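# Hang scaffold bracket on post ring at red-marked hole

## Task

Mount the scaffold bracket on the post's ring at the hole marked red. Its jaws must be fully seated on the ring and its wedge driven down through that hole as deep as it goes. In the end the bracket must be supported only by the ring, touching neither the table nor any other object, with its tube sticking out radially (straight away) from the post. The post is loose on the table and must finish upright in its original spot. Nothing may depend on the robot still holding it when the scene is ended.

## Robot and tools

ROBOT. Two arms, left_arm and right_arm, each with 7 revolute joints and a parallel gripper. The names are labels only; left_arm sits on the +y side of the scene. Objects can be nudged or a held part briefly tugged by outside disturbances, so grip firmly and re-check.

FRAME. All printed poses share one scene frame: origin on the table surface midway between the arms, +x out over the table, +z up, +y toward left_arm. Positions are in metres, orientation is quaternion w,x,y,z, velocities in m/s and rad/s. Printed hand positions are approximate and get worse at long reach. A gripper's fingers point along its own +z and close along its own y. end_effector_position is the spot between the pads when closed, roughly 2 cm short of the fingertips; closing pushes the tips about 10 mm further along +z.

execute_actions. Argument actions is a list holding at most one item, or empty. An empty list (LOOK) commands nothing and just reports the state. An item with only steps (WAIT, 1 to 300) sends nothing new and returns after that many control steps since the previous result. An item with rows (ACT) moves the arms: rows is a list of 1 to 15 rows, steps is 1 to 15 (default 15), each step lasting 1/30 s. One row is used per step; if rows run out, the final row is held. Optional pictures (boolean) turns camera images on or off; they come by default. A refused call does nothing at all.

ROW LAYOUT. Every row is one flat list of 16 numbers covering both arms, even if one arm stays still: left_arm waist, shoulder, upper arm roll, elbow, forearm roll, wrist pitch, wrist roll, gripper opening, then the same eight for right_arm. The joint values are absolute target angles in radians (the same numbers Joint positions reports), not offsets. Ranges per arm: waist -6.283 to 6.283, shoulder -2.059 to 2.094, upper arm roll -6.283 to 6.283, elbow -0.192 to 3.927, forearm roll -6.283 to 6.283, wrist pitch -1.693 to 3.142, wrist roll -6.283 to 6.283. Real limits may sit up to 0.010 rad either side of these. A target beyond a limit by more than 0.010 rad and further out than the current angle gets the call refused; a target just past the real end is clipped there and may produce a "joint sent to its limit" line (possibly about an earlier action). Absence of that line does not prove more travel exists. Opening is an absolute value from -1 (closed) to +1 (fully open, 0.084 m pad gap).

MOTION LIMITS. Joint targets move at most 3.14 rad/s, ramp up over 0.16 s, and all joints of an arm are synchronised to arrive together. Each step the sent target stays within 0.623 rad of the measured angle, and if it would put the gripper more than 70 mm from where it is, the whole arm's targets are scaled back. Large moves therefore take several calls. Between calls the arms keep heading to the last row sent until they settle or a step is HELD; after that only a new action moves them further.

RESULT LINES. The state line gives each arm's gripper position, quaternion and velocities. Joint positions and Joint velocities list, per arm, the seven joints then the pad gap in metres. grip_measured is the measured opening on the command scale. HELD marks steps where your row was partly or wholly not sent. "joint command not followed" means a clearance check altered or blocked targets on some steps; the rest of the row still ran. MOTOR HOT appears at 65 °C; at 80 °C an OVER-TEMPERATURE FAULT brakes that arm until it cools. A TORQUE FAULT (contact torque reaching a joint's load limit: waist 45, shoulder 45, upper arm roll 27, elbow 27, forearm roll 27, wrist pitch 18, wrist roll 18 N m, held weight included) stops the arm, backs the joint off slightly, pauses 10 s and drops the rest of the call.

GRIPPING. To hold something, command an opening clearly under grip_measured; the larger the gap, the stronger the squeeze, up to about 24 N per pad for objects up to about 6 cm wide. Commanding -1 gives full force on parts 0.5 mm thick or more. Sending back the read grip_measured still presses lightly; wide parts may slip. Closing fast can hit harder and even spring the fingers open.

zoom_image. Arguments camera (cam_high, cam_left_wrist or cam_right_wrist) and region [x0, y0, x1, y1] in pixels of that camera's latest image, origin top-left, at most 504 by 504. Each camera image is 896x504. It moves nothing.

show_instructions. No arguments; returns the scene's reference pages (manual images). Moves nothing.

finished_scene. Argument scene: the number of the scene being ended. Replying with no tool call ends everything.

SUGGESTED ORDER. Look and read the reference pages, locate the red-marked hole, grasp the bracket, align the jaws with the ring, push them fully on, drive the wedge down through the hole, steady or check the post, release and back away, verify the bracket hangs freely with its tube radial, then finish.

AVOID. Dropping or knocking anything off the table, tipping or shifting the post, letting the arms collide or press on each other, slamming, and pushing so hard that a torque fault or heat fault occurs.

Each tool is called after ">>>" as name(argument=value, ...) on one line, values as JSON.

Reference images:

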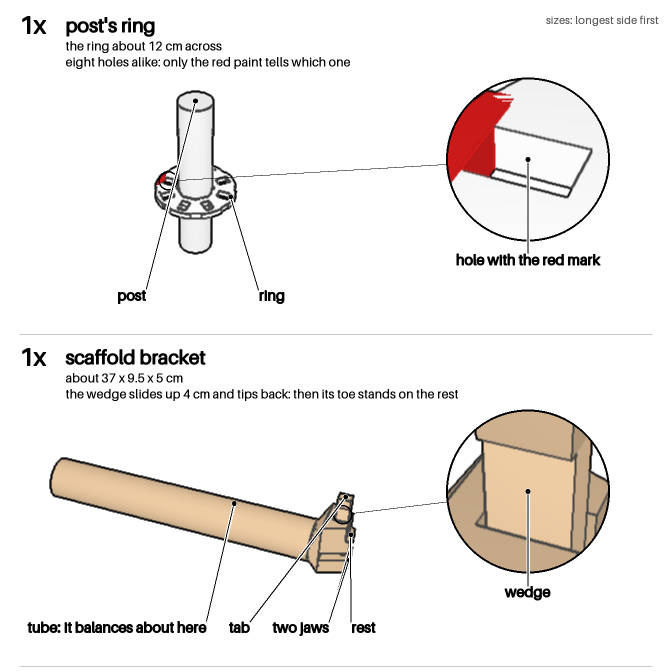

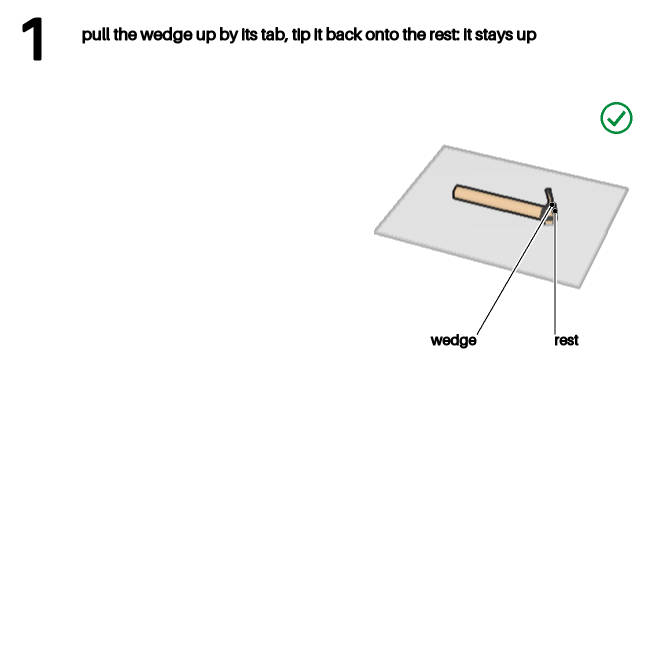

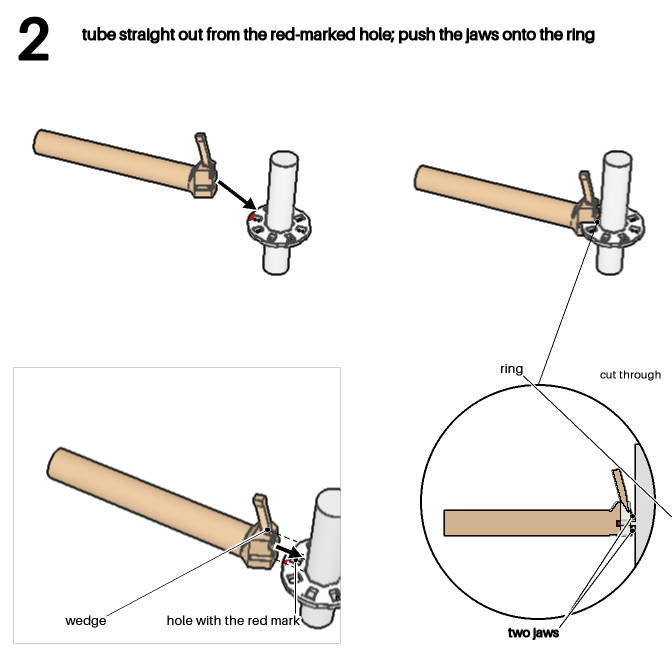

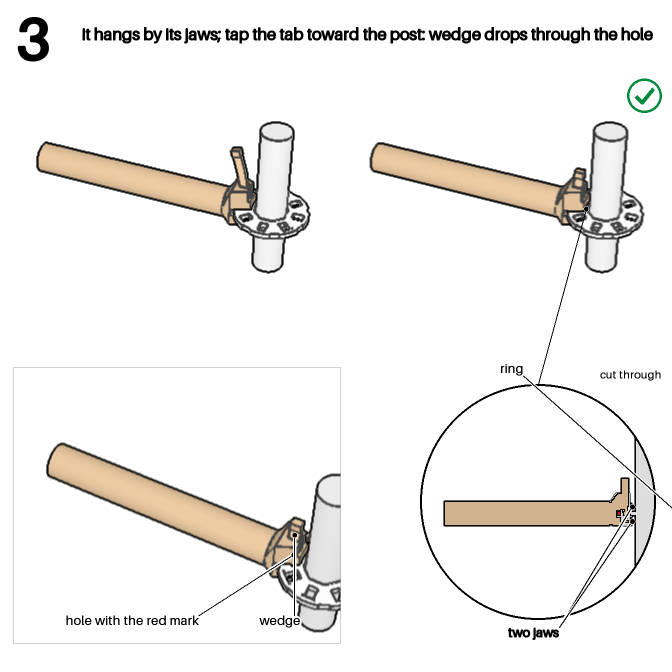

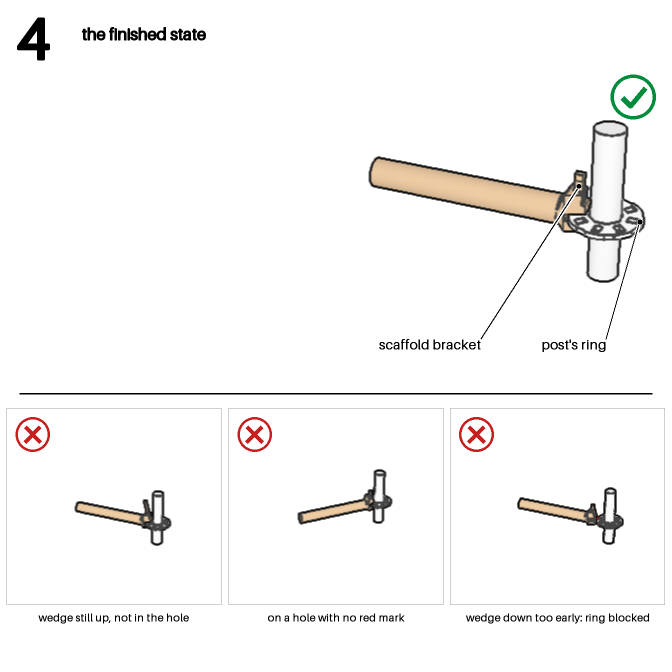

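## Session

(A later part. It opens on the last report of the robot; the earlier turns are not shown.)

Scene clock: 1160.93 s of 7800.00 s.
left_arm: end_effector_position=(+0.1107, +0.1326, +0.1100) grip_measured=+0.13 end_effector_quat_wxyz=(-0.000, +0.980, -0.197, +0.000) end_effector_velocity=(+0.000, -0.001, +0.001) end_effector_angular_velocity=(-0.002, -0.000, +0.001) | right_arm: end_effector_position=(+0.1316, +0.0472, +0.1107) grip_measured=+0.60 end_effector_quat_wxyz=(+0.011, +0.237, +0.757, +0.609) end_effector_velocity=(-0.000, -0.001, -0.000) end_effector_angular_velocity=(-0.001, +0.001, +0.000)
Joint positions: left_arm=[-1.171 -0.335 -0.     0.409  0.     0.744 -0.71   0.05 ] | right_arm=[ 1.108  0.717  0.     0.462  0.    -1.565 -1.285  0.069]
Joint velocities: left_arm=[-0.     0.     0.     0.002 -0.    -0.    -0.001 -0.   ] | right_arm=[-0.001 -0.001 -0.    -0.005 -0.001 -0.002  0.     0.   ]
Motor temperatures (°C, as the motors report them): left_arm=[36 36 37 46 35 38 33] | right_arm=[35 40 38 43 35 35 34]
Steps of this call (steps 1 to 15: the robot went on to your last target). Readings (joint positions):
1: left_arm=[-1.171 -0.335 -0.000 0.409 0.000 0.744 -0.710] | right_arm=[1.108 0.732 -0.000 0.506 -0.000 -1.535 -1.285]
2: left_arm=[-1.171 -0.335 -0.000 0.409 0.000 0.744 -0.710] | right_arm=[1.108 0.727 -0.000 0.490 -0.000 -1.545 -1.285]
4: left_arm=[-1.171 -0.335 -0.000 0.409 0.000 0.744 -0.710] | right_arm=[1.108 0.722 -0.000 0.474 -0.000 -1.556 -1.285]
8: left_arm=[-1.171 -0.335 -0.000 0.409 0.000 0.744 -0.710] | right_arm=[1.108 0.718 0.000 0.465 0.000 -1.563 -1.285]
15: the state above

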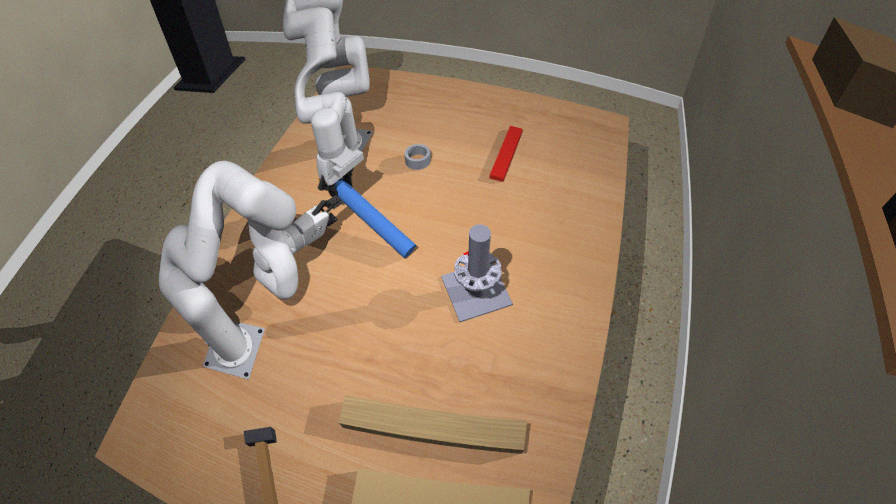

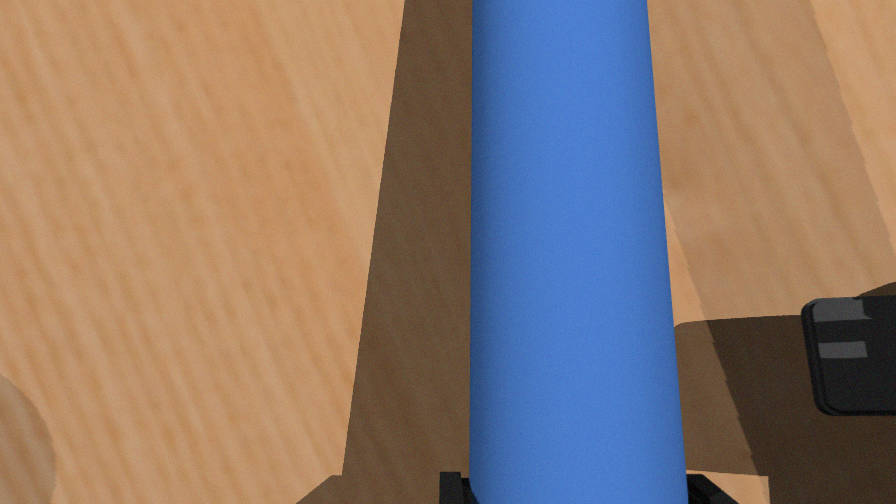

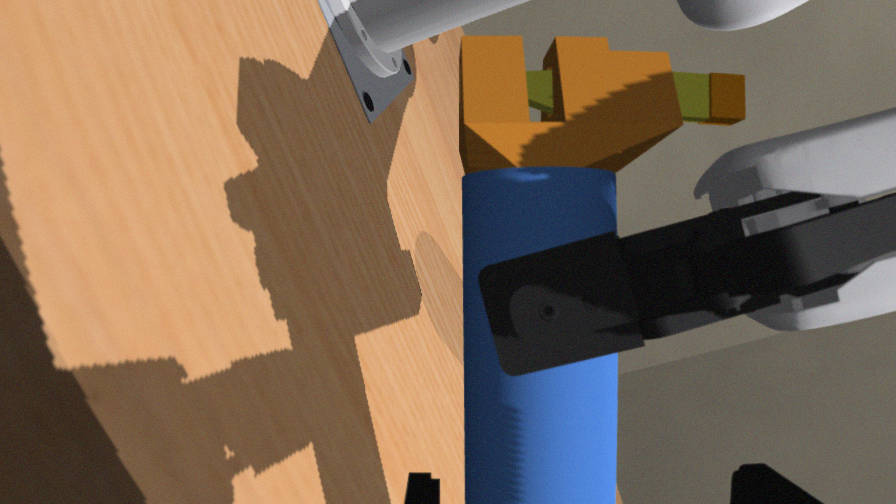

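>>> execute_actions(actions=[{"rows": [[-1.171,-0.3349,0,0.4093,0,0.7442,-0.7105,-1,1.108,0.709,0,0.43,0,-1.588,-1.33,0.6],[-1.171,-0.3349,0,0.4093,0,0.7442,-0.7105,-1,1.108,0.709,0,0.43,0,-1.588,-1.33,0.6],[-1.1738,-0.3201,0,0.3997,0,0.7198,-0.7133,-1,1.108,0.70,0,0.398,0,-1.611,-1.4,0.6],[-1.1738,-0.3201,0,0.3997,0,0.7198,-0.7133,-1,1.108,0.70,0,0.398,0,-1.611,-1.4,0.6],[-1.1765,-0.3053,0,0.3902,0,0.6955,-0.716,-1,1.108,0.6916,0,0.3666,0,-1.634,-1.48,0.6],[-1.1765,-0.3053,0,0.3902,0,0.6955,-0.716,-1,1.108,0.6916,0,0.3666,0,-1.634,-1.48,0.6],[-1.1793,-0.2905,0,0.3806,0,0.6711,-0.7188,-1,1.108,0.6832,0,0.3352,0,-1.657,-1.5708,0.6],[-1.1793,-0.2905,0,0.3806,0,0.6711,-0.7188,-1,1.108,0.6832,0,0.3352,0,-1.657,-1.5708,0.6],[-1.1821,-0.2757,0,0.371,0,0.6467,-0.7216,-1,1.108,0.6832,0,0.3352,0,-1.657,-1.5708,0.6],[-1.1821,-0.2757,0,0.371,0,0.6467,-0.7216,-1,1.108,0.6832,0,0.3352,0,-1.657,-1.5708,0.6],[-1.1848,-0.2609,0,0.3615,0,0.6224,-0.7243,-1,1.108,0.6832,0,0.3352,0,-1.657,-1.5708,0.6],[-1.1848,-0.2609,0,0.3615,0,0.6224,-0.7243,-1,1.108,0.6832,0,0.3352,0,-1.657,-1.5708,0.6],[-1.1876,-0.2461,0,0.3519,0,0.598,-0.7271,-1,1.108,0.6832,0,0.3352,0,-1.657,-1.5708,0.6]], "steps": 15}], pictures=false)

>>> execute_actions(actions=[{"rows": [[-1.1885,-0.2283,0,0.348,0,0.5762,-0.728,-1,1.108,0.6832,0,0.3352,0,-1.657,-1.5708,0.6],[-1.1885,-0.2283,0,0.348,0,0.5762,-0.728,-1,1.108,0.6832,0,0.3352,0,-1.657,-1.5708,0.6],[-1.1894,-0.2104,0,0.344,0,0.5544,-0.7289,-1,1.108,0.6832,0,0.3352,0,-1.657,-1.5708,0.6],[-1.1894,-0.2104,0,0.344,0,0.5544,-0.7289,-1,1.108,0.6832,0,0.3352,0,-1.657,-1.5708,0.6],[-1.1903,-0.1925,0,0.3401,0,0.5326,-0.7298,-1,1.108,0.6832,0,0.3352,0,-1.657,-1.5708,0.6],[-1.1903,-0.1925,0,0.3401,0,0.5326,-0.7298,-1,1.108,0.6832,0,0.3352,0,-1.657,-1.5708,0.6],[-1.1912,-0.1747,0,0.3362,0,0.5109,-0.7307,-1,1.108,0.6832,0,0.3352,0,-1.657,-1.5708,0.6],[-1.1912,-0.1747,0,0.3362,0,0.5109,-0.7307,-1,1.108,0.6832,0,0.3352,0,-1.657,-1.5708,0.6],[-1.1921,-0.1568,0,0.3323,0,0.4891,-0.7316,-1,1.108,0.6832,0,0.3352,0,-1.657,-1.5708,0.6],[-1.1921,-0.1568,0,0.3323,0,0.4891,-0.7316,-1,1.108,0.6832,0,0.3352,0,-1.657,-1.5708,0.6],[-1.193,-0.139,0,0.3283,0,0.4673,-0.7325,-1,1.108,0.6832,0,0.3352,0,-1.657,-1.5708,0.6]], "steps": 15}], pictures=false)

>>> execute_actions(actions=[{"steps": 15}])

Scene clock: 1236.27 s of 7800.00 s.
left_arm: end_effector_position=(+0.1047, +0.1347, +0.0789) grip_measured=+0.13 end_effector_quat_wxyz=(-0.000, +0.980, -0.197, -0.000) end_effector_velocity=(-0.018, +0.015, -0.080) end_effector_angular_velocity=(+0.020, +0.008, -0.002) | right_arm: end_effector_position=(+0.1197, +0.0115, +0.1207) grip_measured=+0.60 end_effector_quat_wxyz=(+0.094, +0.131, +0.783, +0.601) end_effector_velocity=(-0.004, -0.009, +0.005) end_effector_angular_velocity=(-0.026, -0.103, +0.032)
Joint positions: left_arm=[-1.185 -0.26  -0.     0.361  0.     0.622 -0.724  0.05 ] | right_arm=[ 1.108  0.684 -0.     0.339 -0.    -1.654 -1.561  0.069]
Joint velocities: left_arm=[-0.033  0.194  0.    -0.122  0.002 -0.294 -0.032  0.   ] | right_arm=[ 0.001 -0.01   0.001 -0.032 -0.002 -0.029 -0.111 -0.   ]
Motor temperatures (°C, as the motors report them): left_arm=[36 36 37 46 35 38 33] | right_arm=[35 39 38 42 35 34 34]
Steps of this call (steps 1 to 15: the robot went on to your last target; steps 16 to 90: nothing new was sent; then 71.83 s passed at rest; steps 91 to 105: all 15 steps of this action). Readings (joint positions):
91: left_arm=[-1.171 -0.335 0.000 0.409 -0.000 0.744 -0.710] | right_arm=[1.108 0.717 0.000 0.461 0.000 -1.565 -1.285]
92: left_arm=[-1.171 -0.335 -0.000 0.409 -0.000 0.744 -0.710] | right_arm=[1.108 0.716 0.000 0.459 0.000 -1.567 -1.290]
94: left_arm=[-1.171 -0.333 0.000 0.408 -0.000 0.740 -0.711] | right_arm=[1.108 0.712 0.000 0.441 0.000 -1.581 -1.318]
98: left_arm=[-1.176 -0.311 -0.000 0.394 0.000 0.704 -0.715] | right_arm=[1.108 0.697 0.000 0.387 -0.000 -1.619 -1.433]
105: the state above

Scene clock: 1236.77 s of 7800.00 s.
left_arm: end_effector_position=(+0.1014, +0.1363, +0.0441) grip_measured=+0.13 end_effector_quat_wxyz=(-0.000, +0.980, -0.197, -0.000) end_effector_velocity=(-0.002, +0.000, -0.025) end_effector_angular_velocity=(-0.006, -0.003, -0.000) | right_arm: end_effector_position=(+0.1194, +0.0104, +0.1210) grip_measured=+0.60 end_effector_quat_wxyz=(+0.097, +0.127, +0.783, +0.601) end_effector_velocity=(+0.000, -0.000, -0.000) end_effector_angular_velocity=(-0.000, +0.000, -0.001)
Joint positions: left_arm=[-1.193 -0.146  0.     0.33   0.     0.477 -0.732  0.05 ] | right_arm=[ 1.108  0.683  0.     0.335  0.    -1.657 -1.571  0.069]
Joint velocities: left_arm=[-0.005  0.09   0.    -0.019  0.    -0.115 -0.005  0.   ] | right_arm=[-0.001  0.    -0.    -0.    -0.    -0.     0.     0.   ]
Motor temperatures (°C, as the motors report them): left_arm=[36 36 37 46 35 38 33] | right_arm=[35 39 38 42 35 34 34]
Steps of this call (steps 1 to 15: all 15 steps of this action). Readings (joint positions):
1: left_arm=[-1.186 -0.255 -0.000 0.358 0.000 0.614 -0.725] | right_arm=[1.108 0.684 -0.000 0.338 0.000 -1.655 -1.564]
2: left_arm=[-1.187 -0.249 -0.000 0.355 0.000 0.605 -0.726] | right_arm=[1.108 0.684 0.000 0.337 0.000 -1.656 -1.566]
4: left_arm=[-1.188 -0.235 -0.000 0.351 -0.000 0.585 -0.727] | right_arm=[1.108 0.683 0.000 0.336 0.000 -1.656 -1.568]
8: left_arm=[-1.190 -0.201 0.000 0.342 -0.000 0.543 -0.729] | right_arm=[1.108 0.683 0.000 0.336 0.000 -1.657 -1.570]
15: the state above

Scene clock: 1237.27 s of 7800.00 s.
left_arm: end_effector_position=(+0.1013, +0.1361, +0.0422) grip_measured=+0.13 end_effector_quat_wxyz=(+0.000, +0.980, -0.197, +0.000) end_effector_velocity=(-0.000, +0.001, -0.001) end_effector_angular_velocity=(+0.002, +0.001, -0.001) | right_arm: end_effector_position=(+0.1194, +0.0104, +0.1210) grip_measured=+0.60 end_effector_quat_wxyz=(+0.097, +0.127, +0.783, +0.601) end_effector_velocity=(-0.000, +0.000, +0.000) end_effector_angular_velocity=(-0.000, -0.003, +0.001)
Joint positions: left_arm=[-1.193 -0.139  0.     0.328 -0.     0.467 -0.733  0.05 ] | right_arm=[ 1.108  0.683  0.     0.335  0.    -1.657 -1.571  0.069]
Joint velocities: left_arm=[ 0.     0.001  0.    -0.001  0.001 -0.001  0.001 -0.   ] | right_arm=[ 0.001 -0.     0.     0.     0.    -0.    -0.003 -0.   ]
Motor temperatures (°C, as the motors report them): left_arm=[36 36 37 46 35 38 33] | right_arm=[35 39 38 42 35 34 34]
Steps of this call (steps 1 to 15: the robot went on to your last target). Readings (joint positions):
1: left_arm=[-1.193 -0.144 0.000 0.329 0.000 0.474 -0.732] | right_arm=[1.108 0.683 0.000 0.335 0.000 -1.657 -1.571]
2: left_arm=[-1.193 -0.142 -0.000 0.329 0.000 0.472 -0.732] | right_arm=[1.108 0.683 0.000 0.335 0.000 -1.657 -1.571]
4: left_arm=[-1.193 -0.141 -0.000 0.329 -0.000 0.470 -0.732] | right_arm=[1.108 0.683 0.000 0.335 0.000 -1.657 -1.571]
8: left_arm=[-1.193 -0.140 -0.000 0.328 -0.000 0.468 -0.733] | right_arm=[1.108 0.683 0.000 0.335 -0.000 -1.657 -1.571]
15: the state above
All arms were judged still, so your last target was given up. Only a new action makes them travel on or press farther. Fingers that are still opening or closing keep moving.

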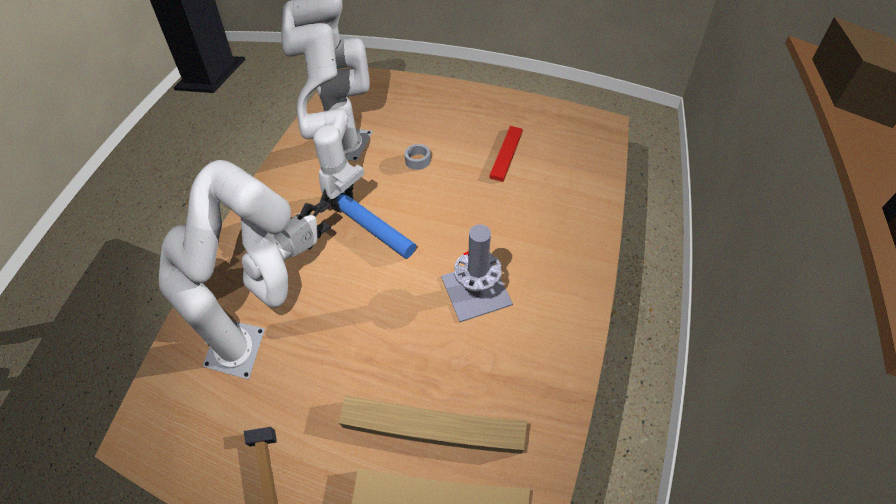

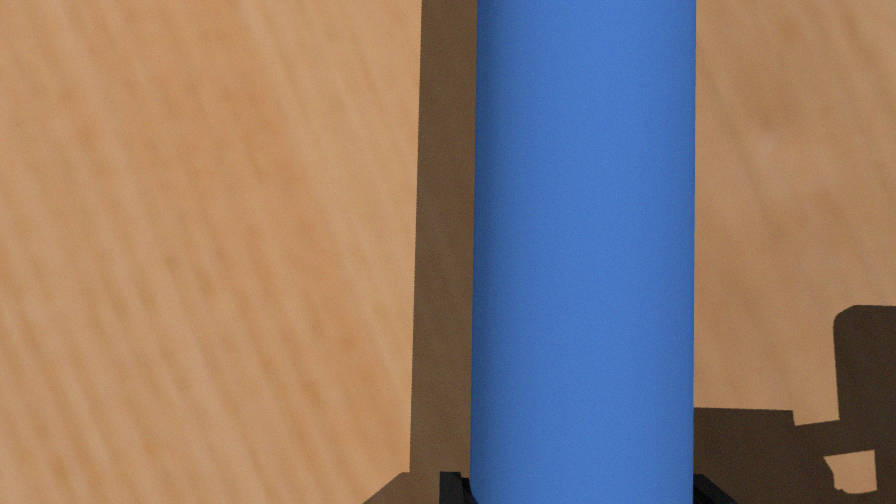

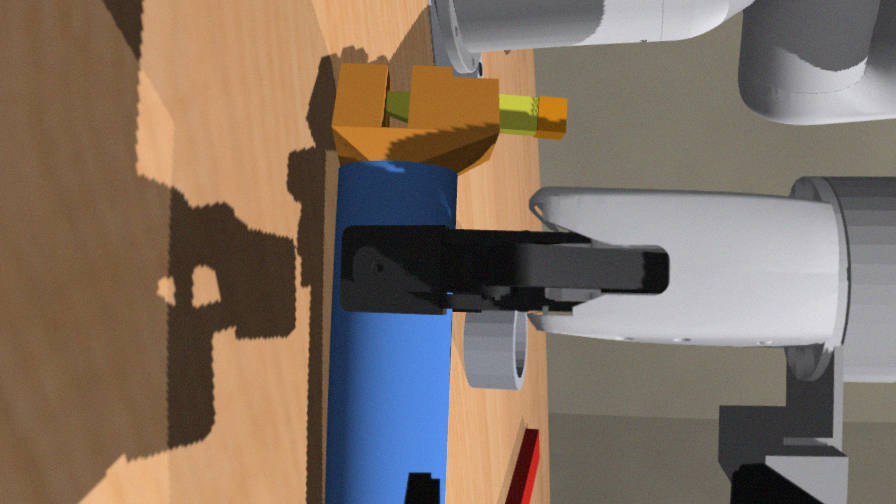

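>>> execute_actions(actions=[{"rows": [[-1.1934,-0.133,0,0.327,0,0.46,-0.7329,-1,1.108,0.6832,0,0.3352,0,-1.657,-1.5708,0.6],[-1.1934,-0.133,0,0.327,0,0.46,-0.7329,-1,1.108,0.6832,0,0.3352,0,-1.657,-1.5708,0.6],[-1.1934,-0.128,0,0.326,0,0.454,-0.7329,-1,1.108,0.6832,0,0.3352,0,-1.657,-1.5708,0.6],[-1.1934,-0.128,0,0.326,0,0.454,-0.7329,-1,1.108,0.6832,0,0.3352,0,-1.657,-1.5708,0.6],[-1.1934,-0.128,0,0.326,0,0.454,-0.7329,-1,1.108,0.6832,0,0.3352,0,-1.657,-1.5708,0.6],[-1.1934,-0.128,0,0.326,0,0.454,-0.7329,-1,1.108,0.6832,0,0.3352,0,-1.657,-1.5708,0.6],[-1.1934,-0.128,0,0.326,0,0.454,-0.7329,-0.5,1.108,0.6832,0,0.3352,0,-1.657,-1.5708,0.6],[-1.1934,-0.128,0,0.326,0,0.454,-0.7329,-0.2,1.108,0.6832,0,0.3352,0,-1.657,-1.5708,0.6],[-1.1934,-0.128,0,0.326,0,0.454,-0.7329,0.0,1.108,0.6832,0,0.3352,0,-1.657,-1.5708,0.6],[-1.1934,-0.128,0,0.326,0,0.454,-0.7329,0.08,1.108,0.6832,0,0.3352,0,-1.657,-1.5708,0.6],[-1.1934,-0.128,0,0.326,0,0.454,-0.7329,0.13,1.108,0.6832,0,0.3352,0,-1.657,-1.5708,0.6],[-1.1934,-0.128,0,0.326,0,0.454,-0.7329,0.16,1.108,0.6832,0,0.3352,0,-1.657,-1.5708,0.6],[-1.1934,-0.128,0,0.326,0,0.454,-0.7329,0.19,1.108,0.6832,0,0.3352,0,-1.657,-1.5708,0.6],[-1.1934,-0.128,0,0.326,0,0.454,-0.7329,0.22,1.108,0.6832,0,0.3352,0,-1.657,-1.5708,0.6],[-1.1934,-0.128,0,0.326,0,0.454,-0.7329,0.25,1.108,0.6832,0,0.3352,0,-1.657,-1.5708,0.6]], "steps": 15}], pictures=false)

>>> execute_actions(actions=[{"rows": [[-1.1934,-0.128,0,0.326,0,0.454,-0.7329,0.3,1.108,0.6832,0,0.3352,0,-1.657,-1.5708,0.6],[-1.1934,-0.128,0,0.326,0,0.454,-0.7329,0.35,1.108,0.6832,0,0.3352,0,-1.657,-1.5708,0.6],[-1.1934,-0.128,0,0.326,0,0.454,-0.7329,0.4,1.108,0.6832,0,0.3352,0,-1.657,-1.5708,0.6],[-1.1934,-0.128,0,0.326,0,0.454,-0.7329,0.5,1.108,0.6832,0,0.3352,0,-1.657,-1.5708,0.6],[-1.1934,-0.128,0,0.326,0,0.454,-0.7329,0.6,1.108,0.6832,0,0.3352,0,-1.657,-1.5708,0.6],[-1.1934,-0.128,0,0.326,0,0.454,-0.7329,0.7,1.108,0.6832,0,0.3352,0,-1.657,-1.5708,0.6],[-1.1934,-0.128,0,0.326,0,0.454,-0.7329,0.8,1.108,0.6832,0,0.3352,0,-1.657,-1.5708,0.6]], "steps": 15}])

Scene clock: 1256.90 s of 7800.00 s.
left_arm: end_effector_position=(+0.1015, +0.1352, +0.0396) grip_measured=+0.22 end_effector_quat_wxyz=(+0.001, +0.980, -0.197, +0.001) end_effector_velocity=(+0.002, -0.001, -0.000) end_effector_angular_velocity=(-0.002, -0.001, +0.004) | right_arm: end_effector_position=(+0.1194, +0.0104, +0.1210) grip_measured=+0.60 end_effector_quat_wxyz=(+0.097, +0.127, +0.783, +0.601) end_effector_velocity=(+0.001, -0.001, -0.000) end_effector_angular_velocity=(-0.001, +0.001, -0.004)
Joint positions: left_arm=[-1.194 -0.128 -0.     0.328 -0.     0.452 -0.733  0.054] | right_arm=[ 1.108  0.683  0.     0.335  0.    -1.657 -1.571  0.069]
Joint velocities: left_arm=[ 0.002  0.004  0.003  0.002  0.001 -0.004 -0.     0.038] | right_arm=[-0.002  0.001 -0.    -0.     0.002 -0.     0.001 -0.   ]
Motor temperatures (°C, as the motors report them): left_arm=[36 36 37 45 35 38 33] | right_arm=[35 39 38 42 35 34 34]
Steps of this call (steps 1 to 90: nothing new was sent; then 16.13 s passed at rest; steps 91 to 105: all 15 steps of this action). Readings (joint positions):
91: left_arm=[-1.193 -0.139 0.000 0.328 0.000 0.467 -0.733] | right_arm=[1.108 0.683 0.000 0.335 -0.000 -1.657 -1.571]
92: left_arm=[-1.193 -0.138 -0.000 0.328 -0.000 0.465 -0.733] | right_arm=[1.108 0.683 0.000 0.335 0.000 -1.657 -1.571]
94: left_arm=[-1.193 -0.134 -0.000 0.328 -0.000 0.461 -0.733] | right_arm=[1.108 0.683 -0.000 0.335 -0.000 -1.657 -1.571]
98: left_arm=[-1.194 -0.131 -0.001 0.327 0.000 0.457 -0.733] | right_arm=[1.108 0.683 0.000 0.335 -0.000 -1.657 -1.571]
105: the state above

Scene clock: 1257.40 s of 7800.00 s.
left_arm: end_effector_position=(+0.1010, +0.1365, +0.0390) grip_measured=+0.80 end_effector_quat_wxyz=(+0.000, +0.980, -0.197, +0.000) end_effector_velocity=(-0.001, -0.000, -0.000) end_effector_angular_velocity=(+0.000, -0.000, -0.003) | right_arm: end_effector_position=(+0.1194, +0.0104, +0.1210) grip_measured=+0.60 end_effector_quat_wxyz=(+0.097, +0.127, +0.783, +0.601) end_effector_velocity=(+0.000, -0.000, -0.000) end_effector_angular_velocity=(-0.000, +0.001, -0.001)
Joint positions: left_arm=[-1.193 -0.128  0.     0.326  0.     0.454 -0.733  0.077] | right_arm=[ 1.108  0.683 -0.     0.335 -0.    -1.657 -1.571  0.069]
Joint velocities: left_arm=[-0.001  0.    -0.001 -0.     0.    -0.     0.001  0.   ] | right_arm=[-0.     0.    -0.    -0.     0.     0.     0.001 -0.   ]
Motor temperatures (°C, as the motors report them): left_arm=[36 36 37 45 35 38 33] | right_arm=[35 39 38 42 35 34 34]
Steps of this call (steps 1 to 15: all 15 steps of this action). Readings (joint positions):
1: left_arm=[-1.193 -0.128 -0.000 0.328 -0.000 0.452 -0.733] | right_arm=[1.108 0.683 -0.000 0.335 -0.000 -1.657 -1.571]
2: left_arm=[-1.193 -0.128 0.000 0.328 -0.000 0.452 -0.733] | right_arm=[1.108 0.683 0.000 0.335 -0.000 -1.657 -1.571]
4: left_arm=[-1.193 -0.128 0.000 0.327 -0.000 0.453 -0.733] | right_arm=[1.108 0.683 -0.000 0.335 -0.000 -1.657 -1.571]
8: left_arm=[-1.193 -0.128 0.001 0.326 0.000 0.454 -0.733] | right_arm=[1.108 0.683 -0.000 0.335 -0.000 -1.657 -1.571]
15: the state above

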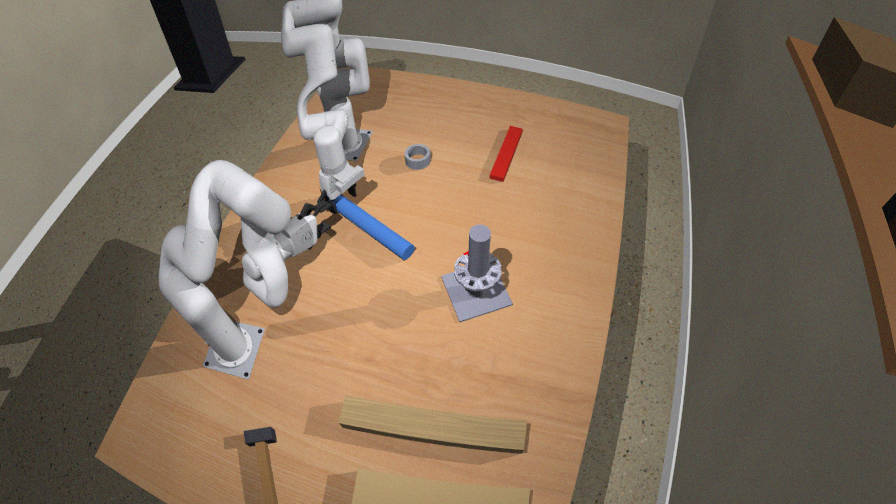

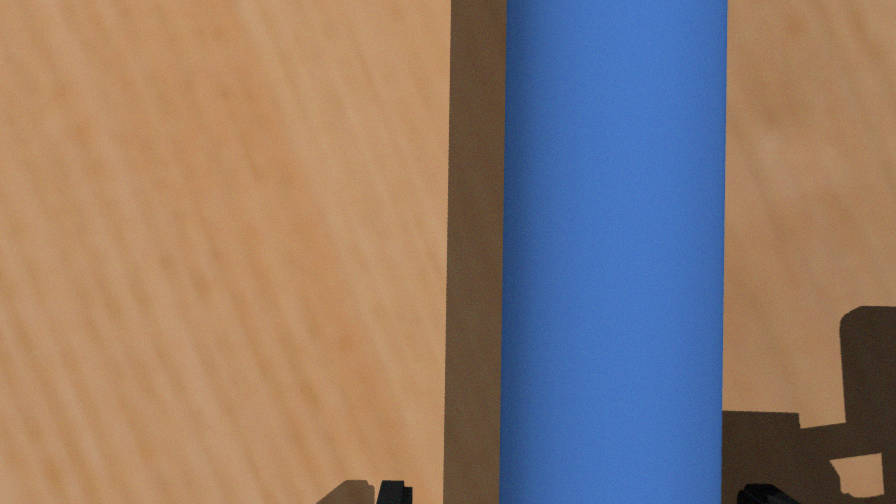

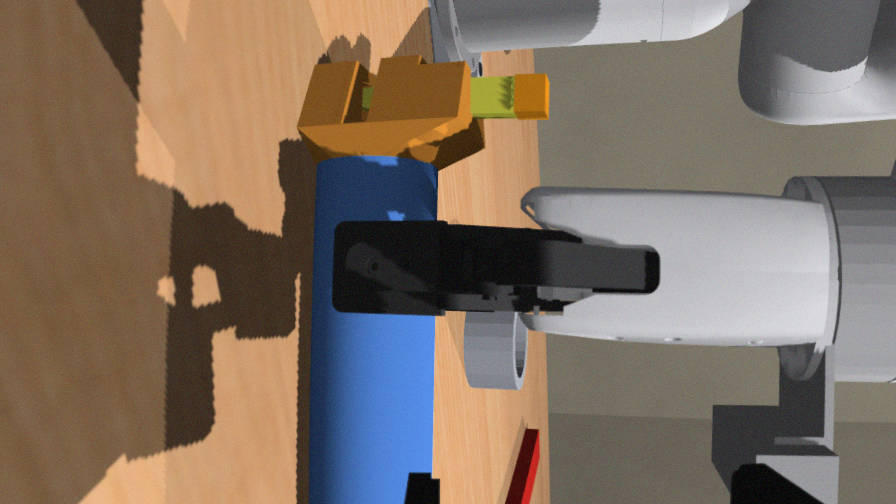

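>>> execute_actions(actions=[{"rows": [[-1.1934,-0.2,0,0.34,0,0.54,-0.7329,1,1.108,0.6832,0,0.3352,0,-1.657,-1.5708,0.6],[-1.1934,-0.2,0,0.34,0,0.54,-0.7329,1,1.108,0.6832,0,0.3352,0,-1.657,-1.5708,0.6],[-1.1934,-0.2,0,0.34,0,0.54,-0.7329,1,1.108,0.6832,0,0.3352,0,-1.657,-1.5708,0.6],[-1.1934,-0.28,0,0.358,0,0.638,-0.7329,1,1.108,0.6832,0,0.3352,0,-1.657,-1.5708,0.6],[-1.1934,-0.28,0,0.358,0,0.638,-0.7329,1,1.108,0.6832,0,0.3352,0,-1.657,-1.5708,0.6],[-1.1934,-0.28,0,0.358,0,0.638,-0.7329,1,1.108,0.6832,0,0.3352,0,-1.657,-1.5708,0.6],[-1.1934,-0.365,0,0.385,0,0.75,-0.7329,1,1.108,0.6832,0,0.3352,0,-1.657,-1.5708,0.6],[-1.1934,-0.365,0,0.385,0,0.75,-0.7329,1,1.108,0.6832,0,0.3352,0,-1.657,-1.5708,0.6],[-1.1934,-0.365,0,0.385,0,0.75,-0.7329,1,1.108,0.6832,0,0.3352,0,-1.657,-1.5708,0.6],[-1.1934,-0.455,0,0.447,0,0.902,-0.7329,1,1.108,0.6832,0,0.3352,0,-1.657,-1.5708,0.6],[-1.1934,-0.455,0,0.447,0,0.902,-0.7329,1,1.108,0.6832,0,0.3352,0,-1.657,-1.5708,0.6],[-1.1934,-0.455,0,0.447,0,0.902,-0.7329,1,1.108,0.6832,0,0.3352,0,-1.657,-1.5708,0.6],[-1.1934,-0.5324,0,0.5432,0,1.0756,-0.6,1,1.108,0.6832,0,0.3352,0,-1.657,-1.5708,0.6]], "steps": 15}], pictures=false)

>>> execute_actions(actions=[{"rows": [[-1.1934,-0.5324,0,0.5432,0,1.0756,2.4212,1,1.108,0.6832,0,0.3352,0,-1.657,-1.5708,0.6]], "steps": 15}], pictures=false)

>>> execute_actions(actions=[{"steps": 40}])

Scene clock: 1322.43 s of 7800.00 s.
left_arm: end_effector_position=(+0.1019, +0.1345, +0.1438) grip_measured=+1.00 end_effector_quat_wxyz=(-0.001, +0.979, -0.204, -0.001) end_effector_velocity=(+0.009, -0.020, +0.386) end_effector_angular_velocity=(-0.007, -0.002, -0.505) | right_arm: end_effector_position=(+0.1194, +0.0104, +0.1210) grip_measured=+0.60 end_effector_quat_wxyz=(+0.097, +0.127, +0.783, +0.601) end_effector_velocity=(+0.000, +0.000, +0.000) end_effector_angular_velocity=(-0.000, -0.001, +0.001)
Joint positions: left_arm=[-1.193 -0.434 -0.     0.442 -0.     0.879 -0.719  0.084] | right_arm=[ 1.108  0.683 -0.     0.335  0.    -1.657 -1.571  0.069]
Joint velocities: left_arm=[ 0.    -0.709  0.     0.695 -0.     1.397  0.505  0.   ] | right_arm=[-0.001 -0.     0.    -0.    -0.001  0.    -0.001  0.   ]
Motor temperatures (°C, as the motors report them): left_arm=[36 35 37 43 35 38 33] | right_arm=[35 39 38 42 35 34 34]
Steps of this call (steps 1 to 15: the robot went on to your last target; steps 16 to 90: nothing new was sent; then 61.53 s passed at rest; steps 91 to 105: all 15 steps of this action). Readings (joint positions):
91: left_arm=[-1.193 -0.128 -0.000 0.326 0.000 0.454 -0.733] | right_arm=[1.108 0.683 -0.000 0.335 0.000 -1.657 -1.571]
92: left_arm=[-1.193 -0.131 0.000 0.326 -0.000 0.459 -0.733] | right_arm=[1.108 0.683 -0.000 0.335 0.000 -1.657 -1.571]
94: left_arm=[-1.193 -0.158 0.000 0.330 -0.000 0.493 -0.733] | right_arm=[1.108 0.683 -0.000 0.335 -0.000 -1.657 -1.571]
98: left_arm=[-1.193 -0.252 -0.000 0.353 0.000 0.603 -0.733] | right_arm=[1.108 0.683 0.000 0.335 0.000 -1.657 -1.571]
105: the state above

Scene clock: 1322.93 s of 7800.00 s.
left_arm: end_effector_position=(+0.1009, +0.1367, +0.1990) grip_measured=+1.00 end_effector_quat_wxyz=(+0.000, -0.684, +0.730, +0.001) end_effector_velocity=(+0.001, -0.001, +0.006) end_effector_angular_velocity=(-0.012, +0.002, -2.949) | right_arm: end_effector_position=(+0.1194, +0.0104, +0.1210) grip_measured=+0.60 end_effector_quat_wxyz=(+0.097, +0.127, +0.783, +0.601) end_effector_velocity=(-0.000, -0.000, -0.000) end_effector_angular_velocity=(-0.001, +0.001, -0.000)
Joint positions: left_arm=[-1.193 -0.531  0.     0.542 -0.     1.075  0.506  0.084] | right_arm=[ 1.108  0.683  0.     0.335  0.    -1.657 -1.571  0.069]
Joint velocities: left_arm=[ 0.001 -0.01  -0.     0.009 -0.001  0.01   2.95  -0.   ] | right_arm=[ 0.     0.001 -0.    -0.     0.    -0.     0.001  0.   ]
Motor temperatures (°C, as the motors report them): left_arm=[36 35 37 43 35 38 33] | right_arm=[35 39 38 42 35 34 34]
Steps of this call (steps 1 to 15: all 15 steps of this action). Readings (joint positions):
1: left_arm=[-1.193 -0.458 -0.000 0.466 -0.000 0.925 -0.696] | right_arm=[1.108 0.683 0.000 0.335 -0.000 -1.657 -1.571]
2: left_arm=[-1.193 -0.479 -0.000 0.490 0.000 0.968 -0.660] | right_arm=[1.108 0.683 -0.000 0.335 -0.000 -1.657 -1.571]
4: left_arm=[-1.193 -0.506 -0.000 0.519 0.000 1.024 -0.542] | right_arm=[1.108 0.683 0.000 0.335 -0.000 -1.657 -1.571]
8: left_arm=[-1.193 -0.524 0.000 0.534 -0.000 1.064 -0.184] | right_arm=[1.108 0.683 -0.000 0.335 -0.000 -1.657 -1.571]
15: the state above

Scene clock: 1324.27 s of 7800.00 s.
left_arm: end_effector_position=(+0.1010, +0.1363, +0.2000) grip_measured=+1.00 end_effector_quat_wxyz=(+0.000, +0.203, +0.979, +0.000) end_effector_velocity=(+0.000, +0.000, -0.000) end_effector_angular_velocity=(+0.000, -0.000, -0.001) | right_arm: end_effector_position=(+0.1194, +0.0104, +0.1210) grip_measured=+0.60 end_effector_quat_wxyz=(+0.097, +0.127, +0.783, +0.601) end_effector_velocity=(+0.000, -0.000, -0.000) end_effector_angular_velocity=(-0.000, -0.000, -0.001)
Joint positions: left_arm=[-1.193 -0.532  0.     0.543 -0.     1.076  2.421  0.084] | right_arm=[ 1.108  0.683 -0.     0.335  0.    -1.657 -1.571  0.069]
Joint velocities: left_arm=[-0. -0. -0. -0.  0.  0.  0.  0.] | right_arm=[-0.  0. -0.  0.  0. -0. -0. -0.]
Motor temperatures (°C, as the motors report them): left_arm=[36 35 37 43 35 38 33] | right_arm=[35 39 38 42 35 34 34]
Steps of this call (steps 1 to 40: the robot went on to your last target). Readings (joint positions):
1: left_arm=[-1.193 -0.531 -0.000 0.542 -0.000 1.075 0.605] | right_arm=[1.108 0.683 0.000 0.335 -0.000 -1.657 -1.571]
2: left_arm=[-1.193 -0.531 -0.000 0.542 -0.000 1.075 0.704] | right_arm=[1.108 0.683 -0.000 0.335 0.000 -1.657 -1.571]
4: left_arm=[-1.193 -0.532 -0.000 0.543 -0.000 1.075 0.902] | right_arm=[1.108 0.683 0.000 0.335 0.000 -1.657 -1.571]
8: left_arm=[-1.193 -0.532 -0.000 0.543 -0.000 1.076 1.297] | right_arm=[1.108 0.683 -0.000 0.335 -0.000 -1.657 -1.571]
40: the state above

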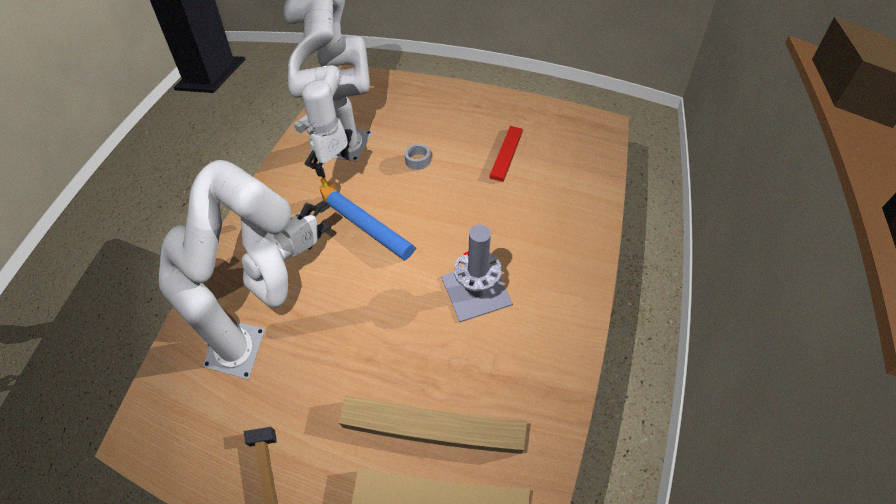

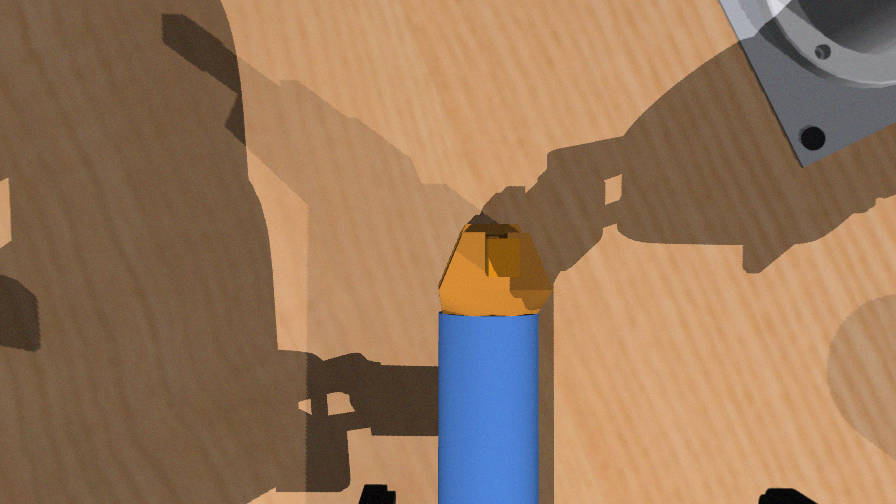

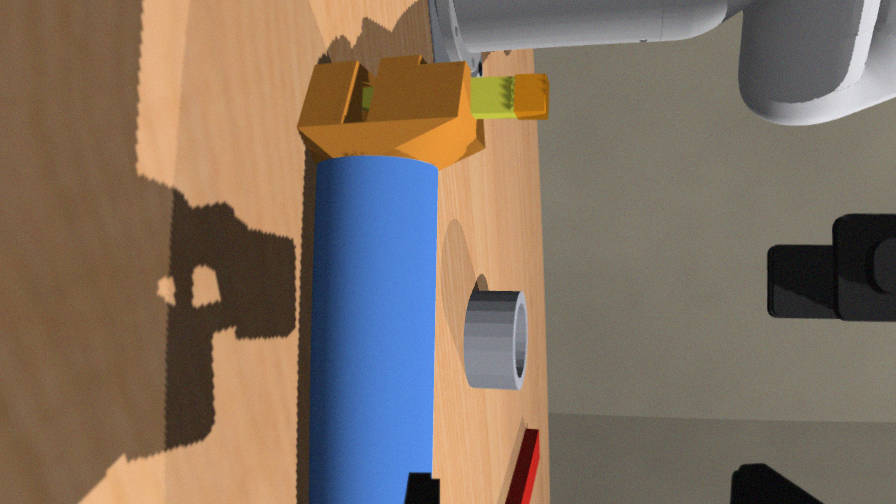

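>>> zoom_image(camera="cam_left_wrist", region=[400, 190, 600, 340])

Region (400, 190, 600, 340) of cam_left_wrist's 896x504 image, scaled by 2.520, with more detail than that image has; it fills the top 378 rows of this view, and the rest is white.

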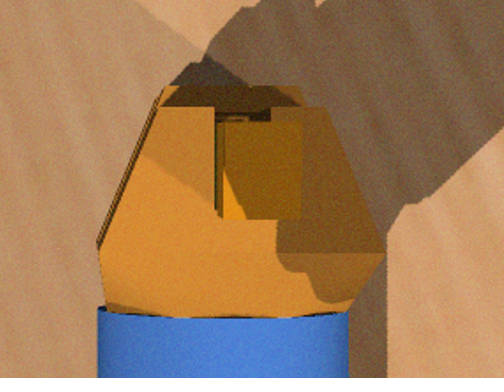

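>>> execute_actions(actions=[{"rows": [[-1.239,-0.5517,0,0.485,0,1.0367,2.3756,0.7,1.108,0.6832,0,0.3352,0,-1.657,-1.5708,0.6],[-1.239,-0.5517,0,0.485,0,1.0367,2.3756,0.6,1.108,0.6832,0,0.3352,0,-1.657,-1.5708,0.6],[-1.239,-0.5517,0,0.485,0,1.0367,2.3756,0.5,1.108,0.6832,0,0.3352,0,-1.657,-1.5708,0.6],[-1.2846,-0.571,0,0.4269,0,0.9979,2.33,0.4,1.108,0.6832,0,0.3352,0,-1.657,-1.5708,0.6],[-1.2846,-0.571,0,0.4269,0,0.9979,2.33,0.3,1.108,0.6832,0,0.3352,0,-1.657,-1.5708,0.6],[-1.2846,-0.571,0,0.4269,0,0.9979,2.33,0.2,1.108,0.6832,0,0.3352,0,-1.657,-1.5708,0.6],[-1.3301,-0.5903,0,0.3688,0,0.9591,2.2845,0.1,1.108,0.6832,0,0.3352,0,-1.657,-1.5708,0.6],[-1.3301,-0.5903,0,0.3688,0,0.9591,2.2845,0.0,1.108,0.6832,0,0.3352,0,-1.657,-1.5708,0.6],[-1.3301,-0.5903,0,0.3688,0,0.9591,2.2845,-0.1,1.108,0.6832,0,0.3352,0,-1.657,-1.5708,0.6],[-1.3757,-0.6096,0,0.3106,0,0.9202,2.2389,-0.2,1.108,0.6832,0,0.3352,0,-1.657,-1.5708,0.6],[-1.3757,-0.6096,0,0.3106,0,0.9202,2.2389,-0.3,1.108,0.6832,0,0.3352,0,-1.657,-1.5708,0.6]], "steps": 15}], pictures=false)

>>> execute_actions(actions=[{"steps": 15}])

Scene clock: 1359.67 s of 7800.00 s.
left_arm: end_effector_position=(+0.0411, +0.1547, +0.1430) grip_measured=-0.32 end_effector_quat_wxyz=(-0.001, +0.204, +0.979, +0.002) end_effector_velocity=(-0.046, +0.021, -0.047) end_effector_angular_velocity=(-0.011, +0.000, +0.015) | right_arm: end_effector_position=(+0.1194, +0.0104, +0.1210) grip_measured=+0.60 end_effector_quat_wxyz=(+0.097, +0.127, +0.783, +0.601) end_effector_velocity=(+0.000, -0.000, -0.000) end_effector_angular_velocity=(-0.000, +0.000, -0.001)
Joint positions: left_arm=[-1.364 -0.604 -0.001  0.324 -0.     0.932  2.252  0.03 ] | right_arm=[ 1.108  0.683 -0.     0.335 -0.    -1.657 -1.571  0.069]
Joint velocities: left_arm=[-0.147 -0.062  0.009 -0.187  0.001 -0.136 -0.156  0.   ] | right_arm=[ 0.     0.    -0.001  0.     0.     0.     0.     0.   ]
Motor temperatures (°C, as the motors report them): left_arm=[36 35 37 45 35 38 33] | right_arm=[35 39 38 42 35 34 34]
Steps of this call (steps 1 to 15: the robot went on to your last target; steps 16 to 90: nothing new was sent; then 31.90 s passed at rest; steps 91 to 105: all 15 steps of this action). Readings (joint positions):
91: left_arm=[-1.194 -0.532 0.000 0.543 0.000 1.075 2.421] | right_arm=[1.108 0.683 0.000 0.335 -0.000 -1.657 -1.571]
92: left_arm=[-1.196 -0.534 0.001 0.540 0.000 1.072 2.417] | right_arm=[1.108 0.683 0.000 0.335 0.000 -1.657 -1.571]
94: left_arm=[-1.217 -0.543 0.001 0.514 0.000 1.054 2.397] | right_arm=[1.108 0.683 0.000 0.335 -0.000 -1.657 -1.571]
98: left_arm=[-1.271 -0.565 -0.001 0.443 -0.000 1.010 2.344] | right_arm=[1.108 0.683 0.000 0.335 0.000 -1.657 -1.571]
105: the state above

Scene clock: 1360.17 s of 7800.00 s.
left_arm: end_effector_position=(+0.0378, +0.1554, +0.1401) grip_measured=-0.32 end_effector_quat_wxyz=(+0.000, +0.203, +0.979, -0.000) end_effector_velocity=(-0.001, +0.001, -0.001) end_effector_angular_velocity=(+0.002, +0.001, -0.001) | right_arm: end_effector_position=(+0.1194, +0.0104, +0.1210) grip_measured=+0.60 end_effector_quat_wxyz=(+0.097, +0.127, +0.783, +0.601) end_effector_velocity=(+0.001, -0.000, +0.000) end_effector_angular_velocity=(+0.000, -0.000, -0.002)
Joint positions: left_arm=[-1.375 -0.61   0.     0.311  0.     0.92   2.239  0.03 ] | right_arm=[ 1.108  0.683 -0.     0.335  0.    -1.657 -1.571  0.069]
Joint velocities: left_arm=[-0.002 -0.    -0.001 -0.003 -0.    -0.    -0.002 -0.   ] | right_arm=[-0.001 -0.     0.    -0.     0.001  0.     0.    -0.   ]
Motor temperatures (°C, as the motors report them): left_arm=[36 35 37 45 35 38 33] | right_arm=[35 39 38 42 35 34 34]
Steps of this call (steps 1 to 15: the robot went on to your last target). Readings (joint positions):
1: left_arm=[-1.368 -0.606 -0.001 0.320 -0.000 0.929 2.248] | right_arm=[1.108 0.683 0.000 0.335 0.000 -1.657 -1.571]
2: left_arm=[-1.370 -0.607 -0.000 0.317 -0.000 0.926 2.245] | right_arm=[1.108 0.683 -0.000 0.335 -0.000 -1.657 -1.571]
4: left_arm=[-1.373 -0.608 0.000 0.315 0.000 0.923 2.242] | right_arm=[1.108 0.683 0.000 0.335 0.000 -1.657 -1.571]
8: left_arm=[-1.375 -0.609 0.000 0.312 0.000 0.921 2.240] | right_arm=[1.108 0.683 0.000 0.335 0.000 -1.657 -1.571]
15: the state above

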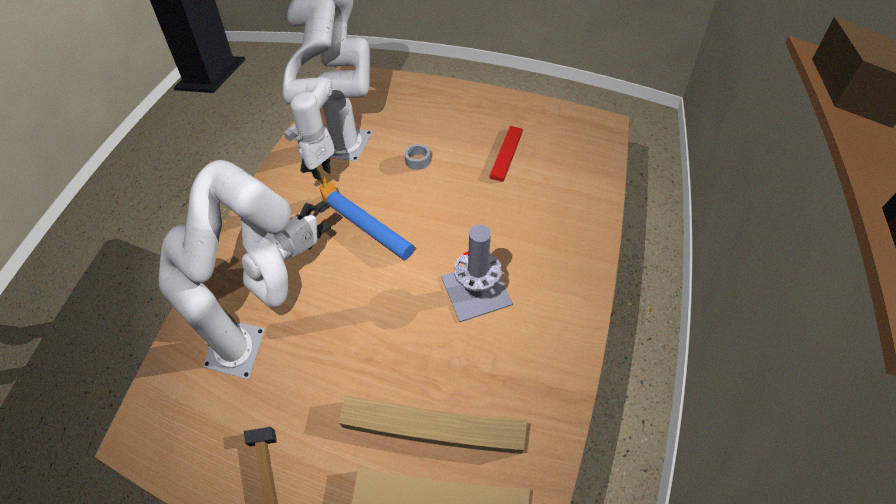

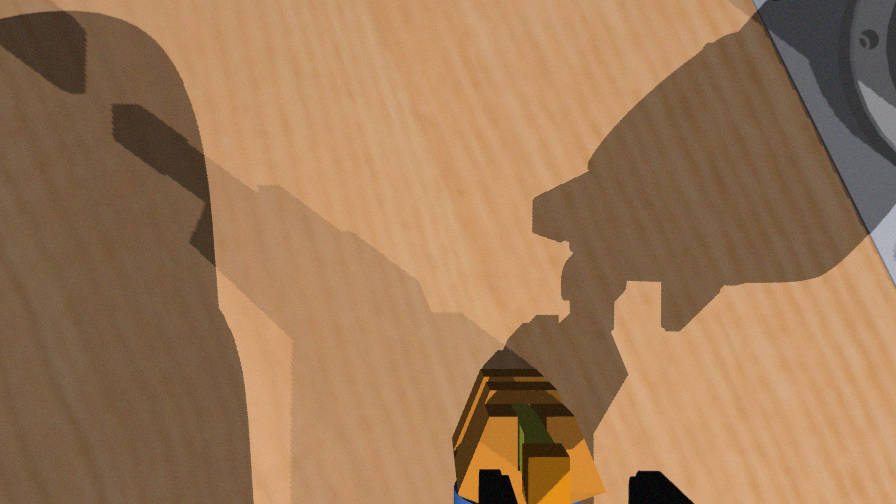

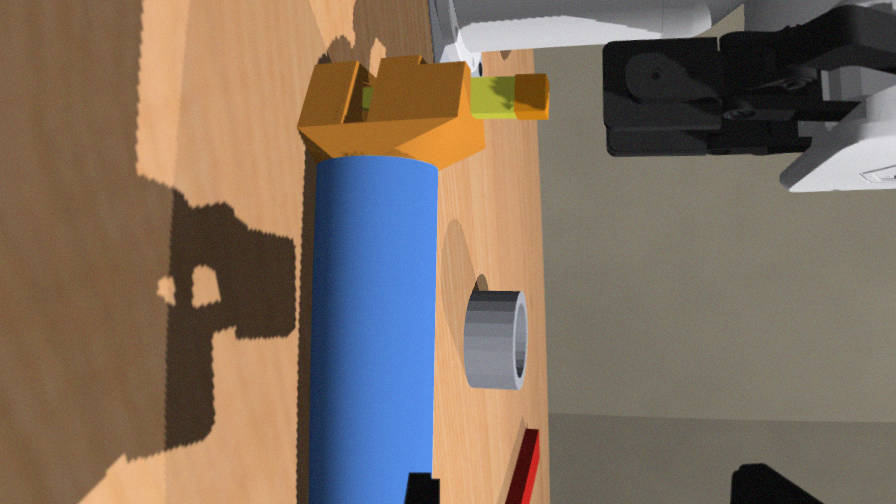

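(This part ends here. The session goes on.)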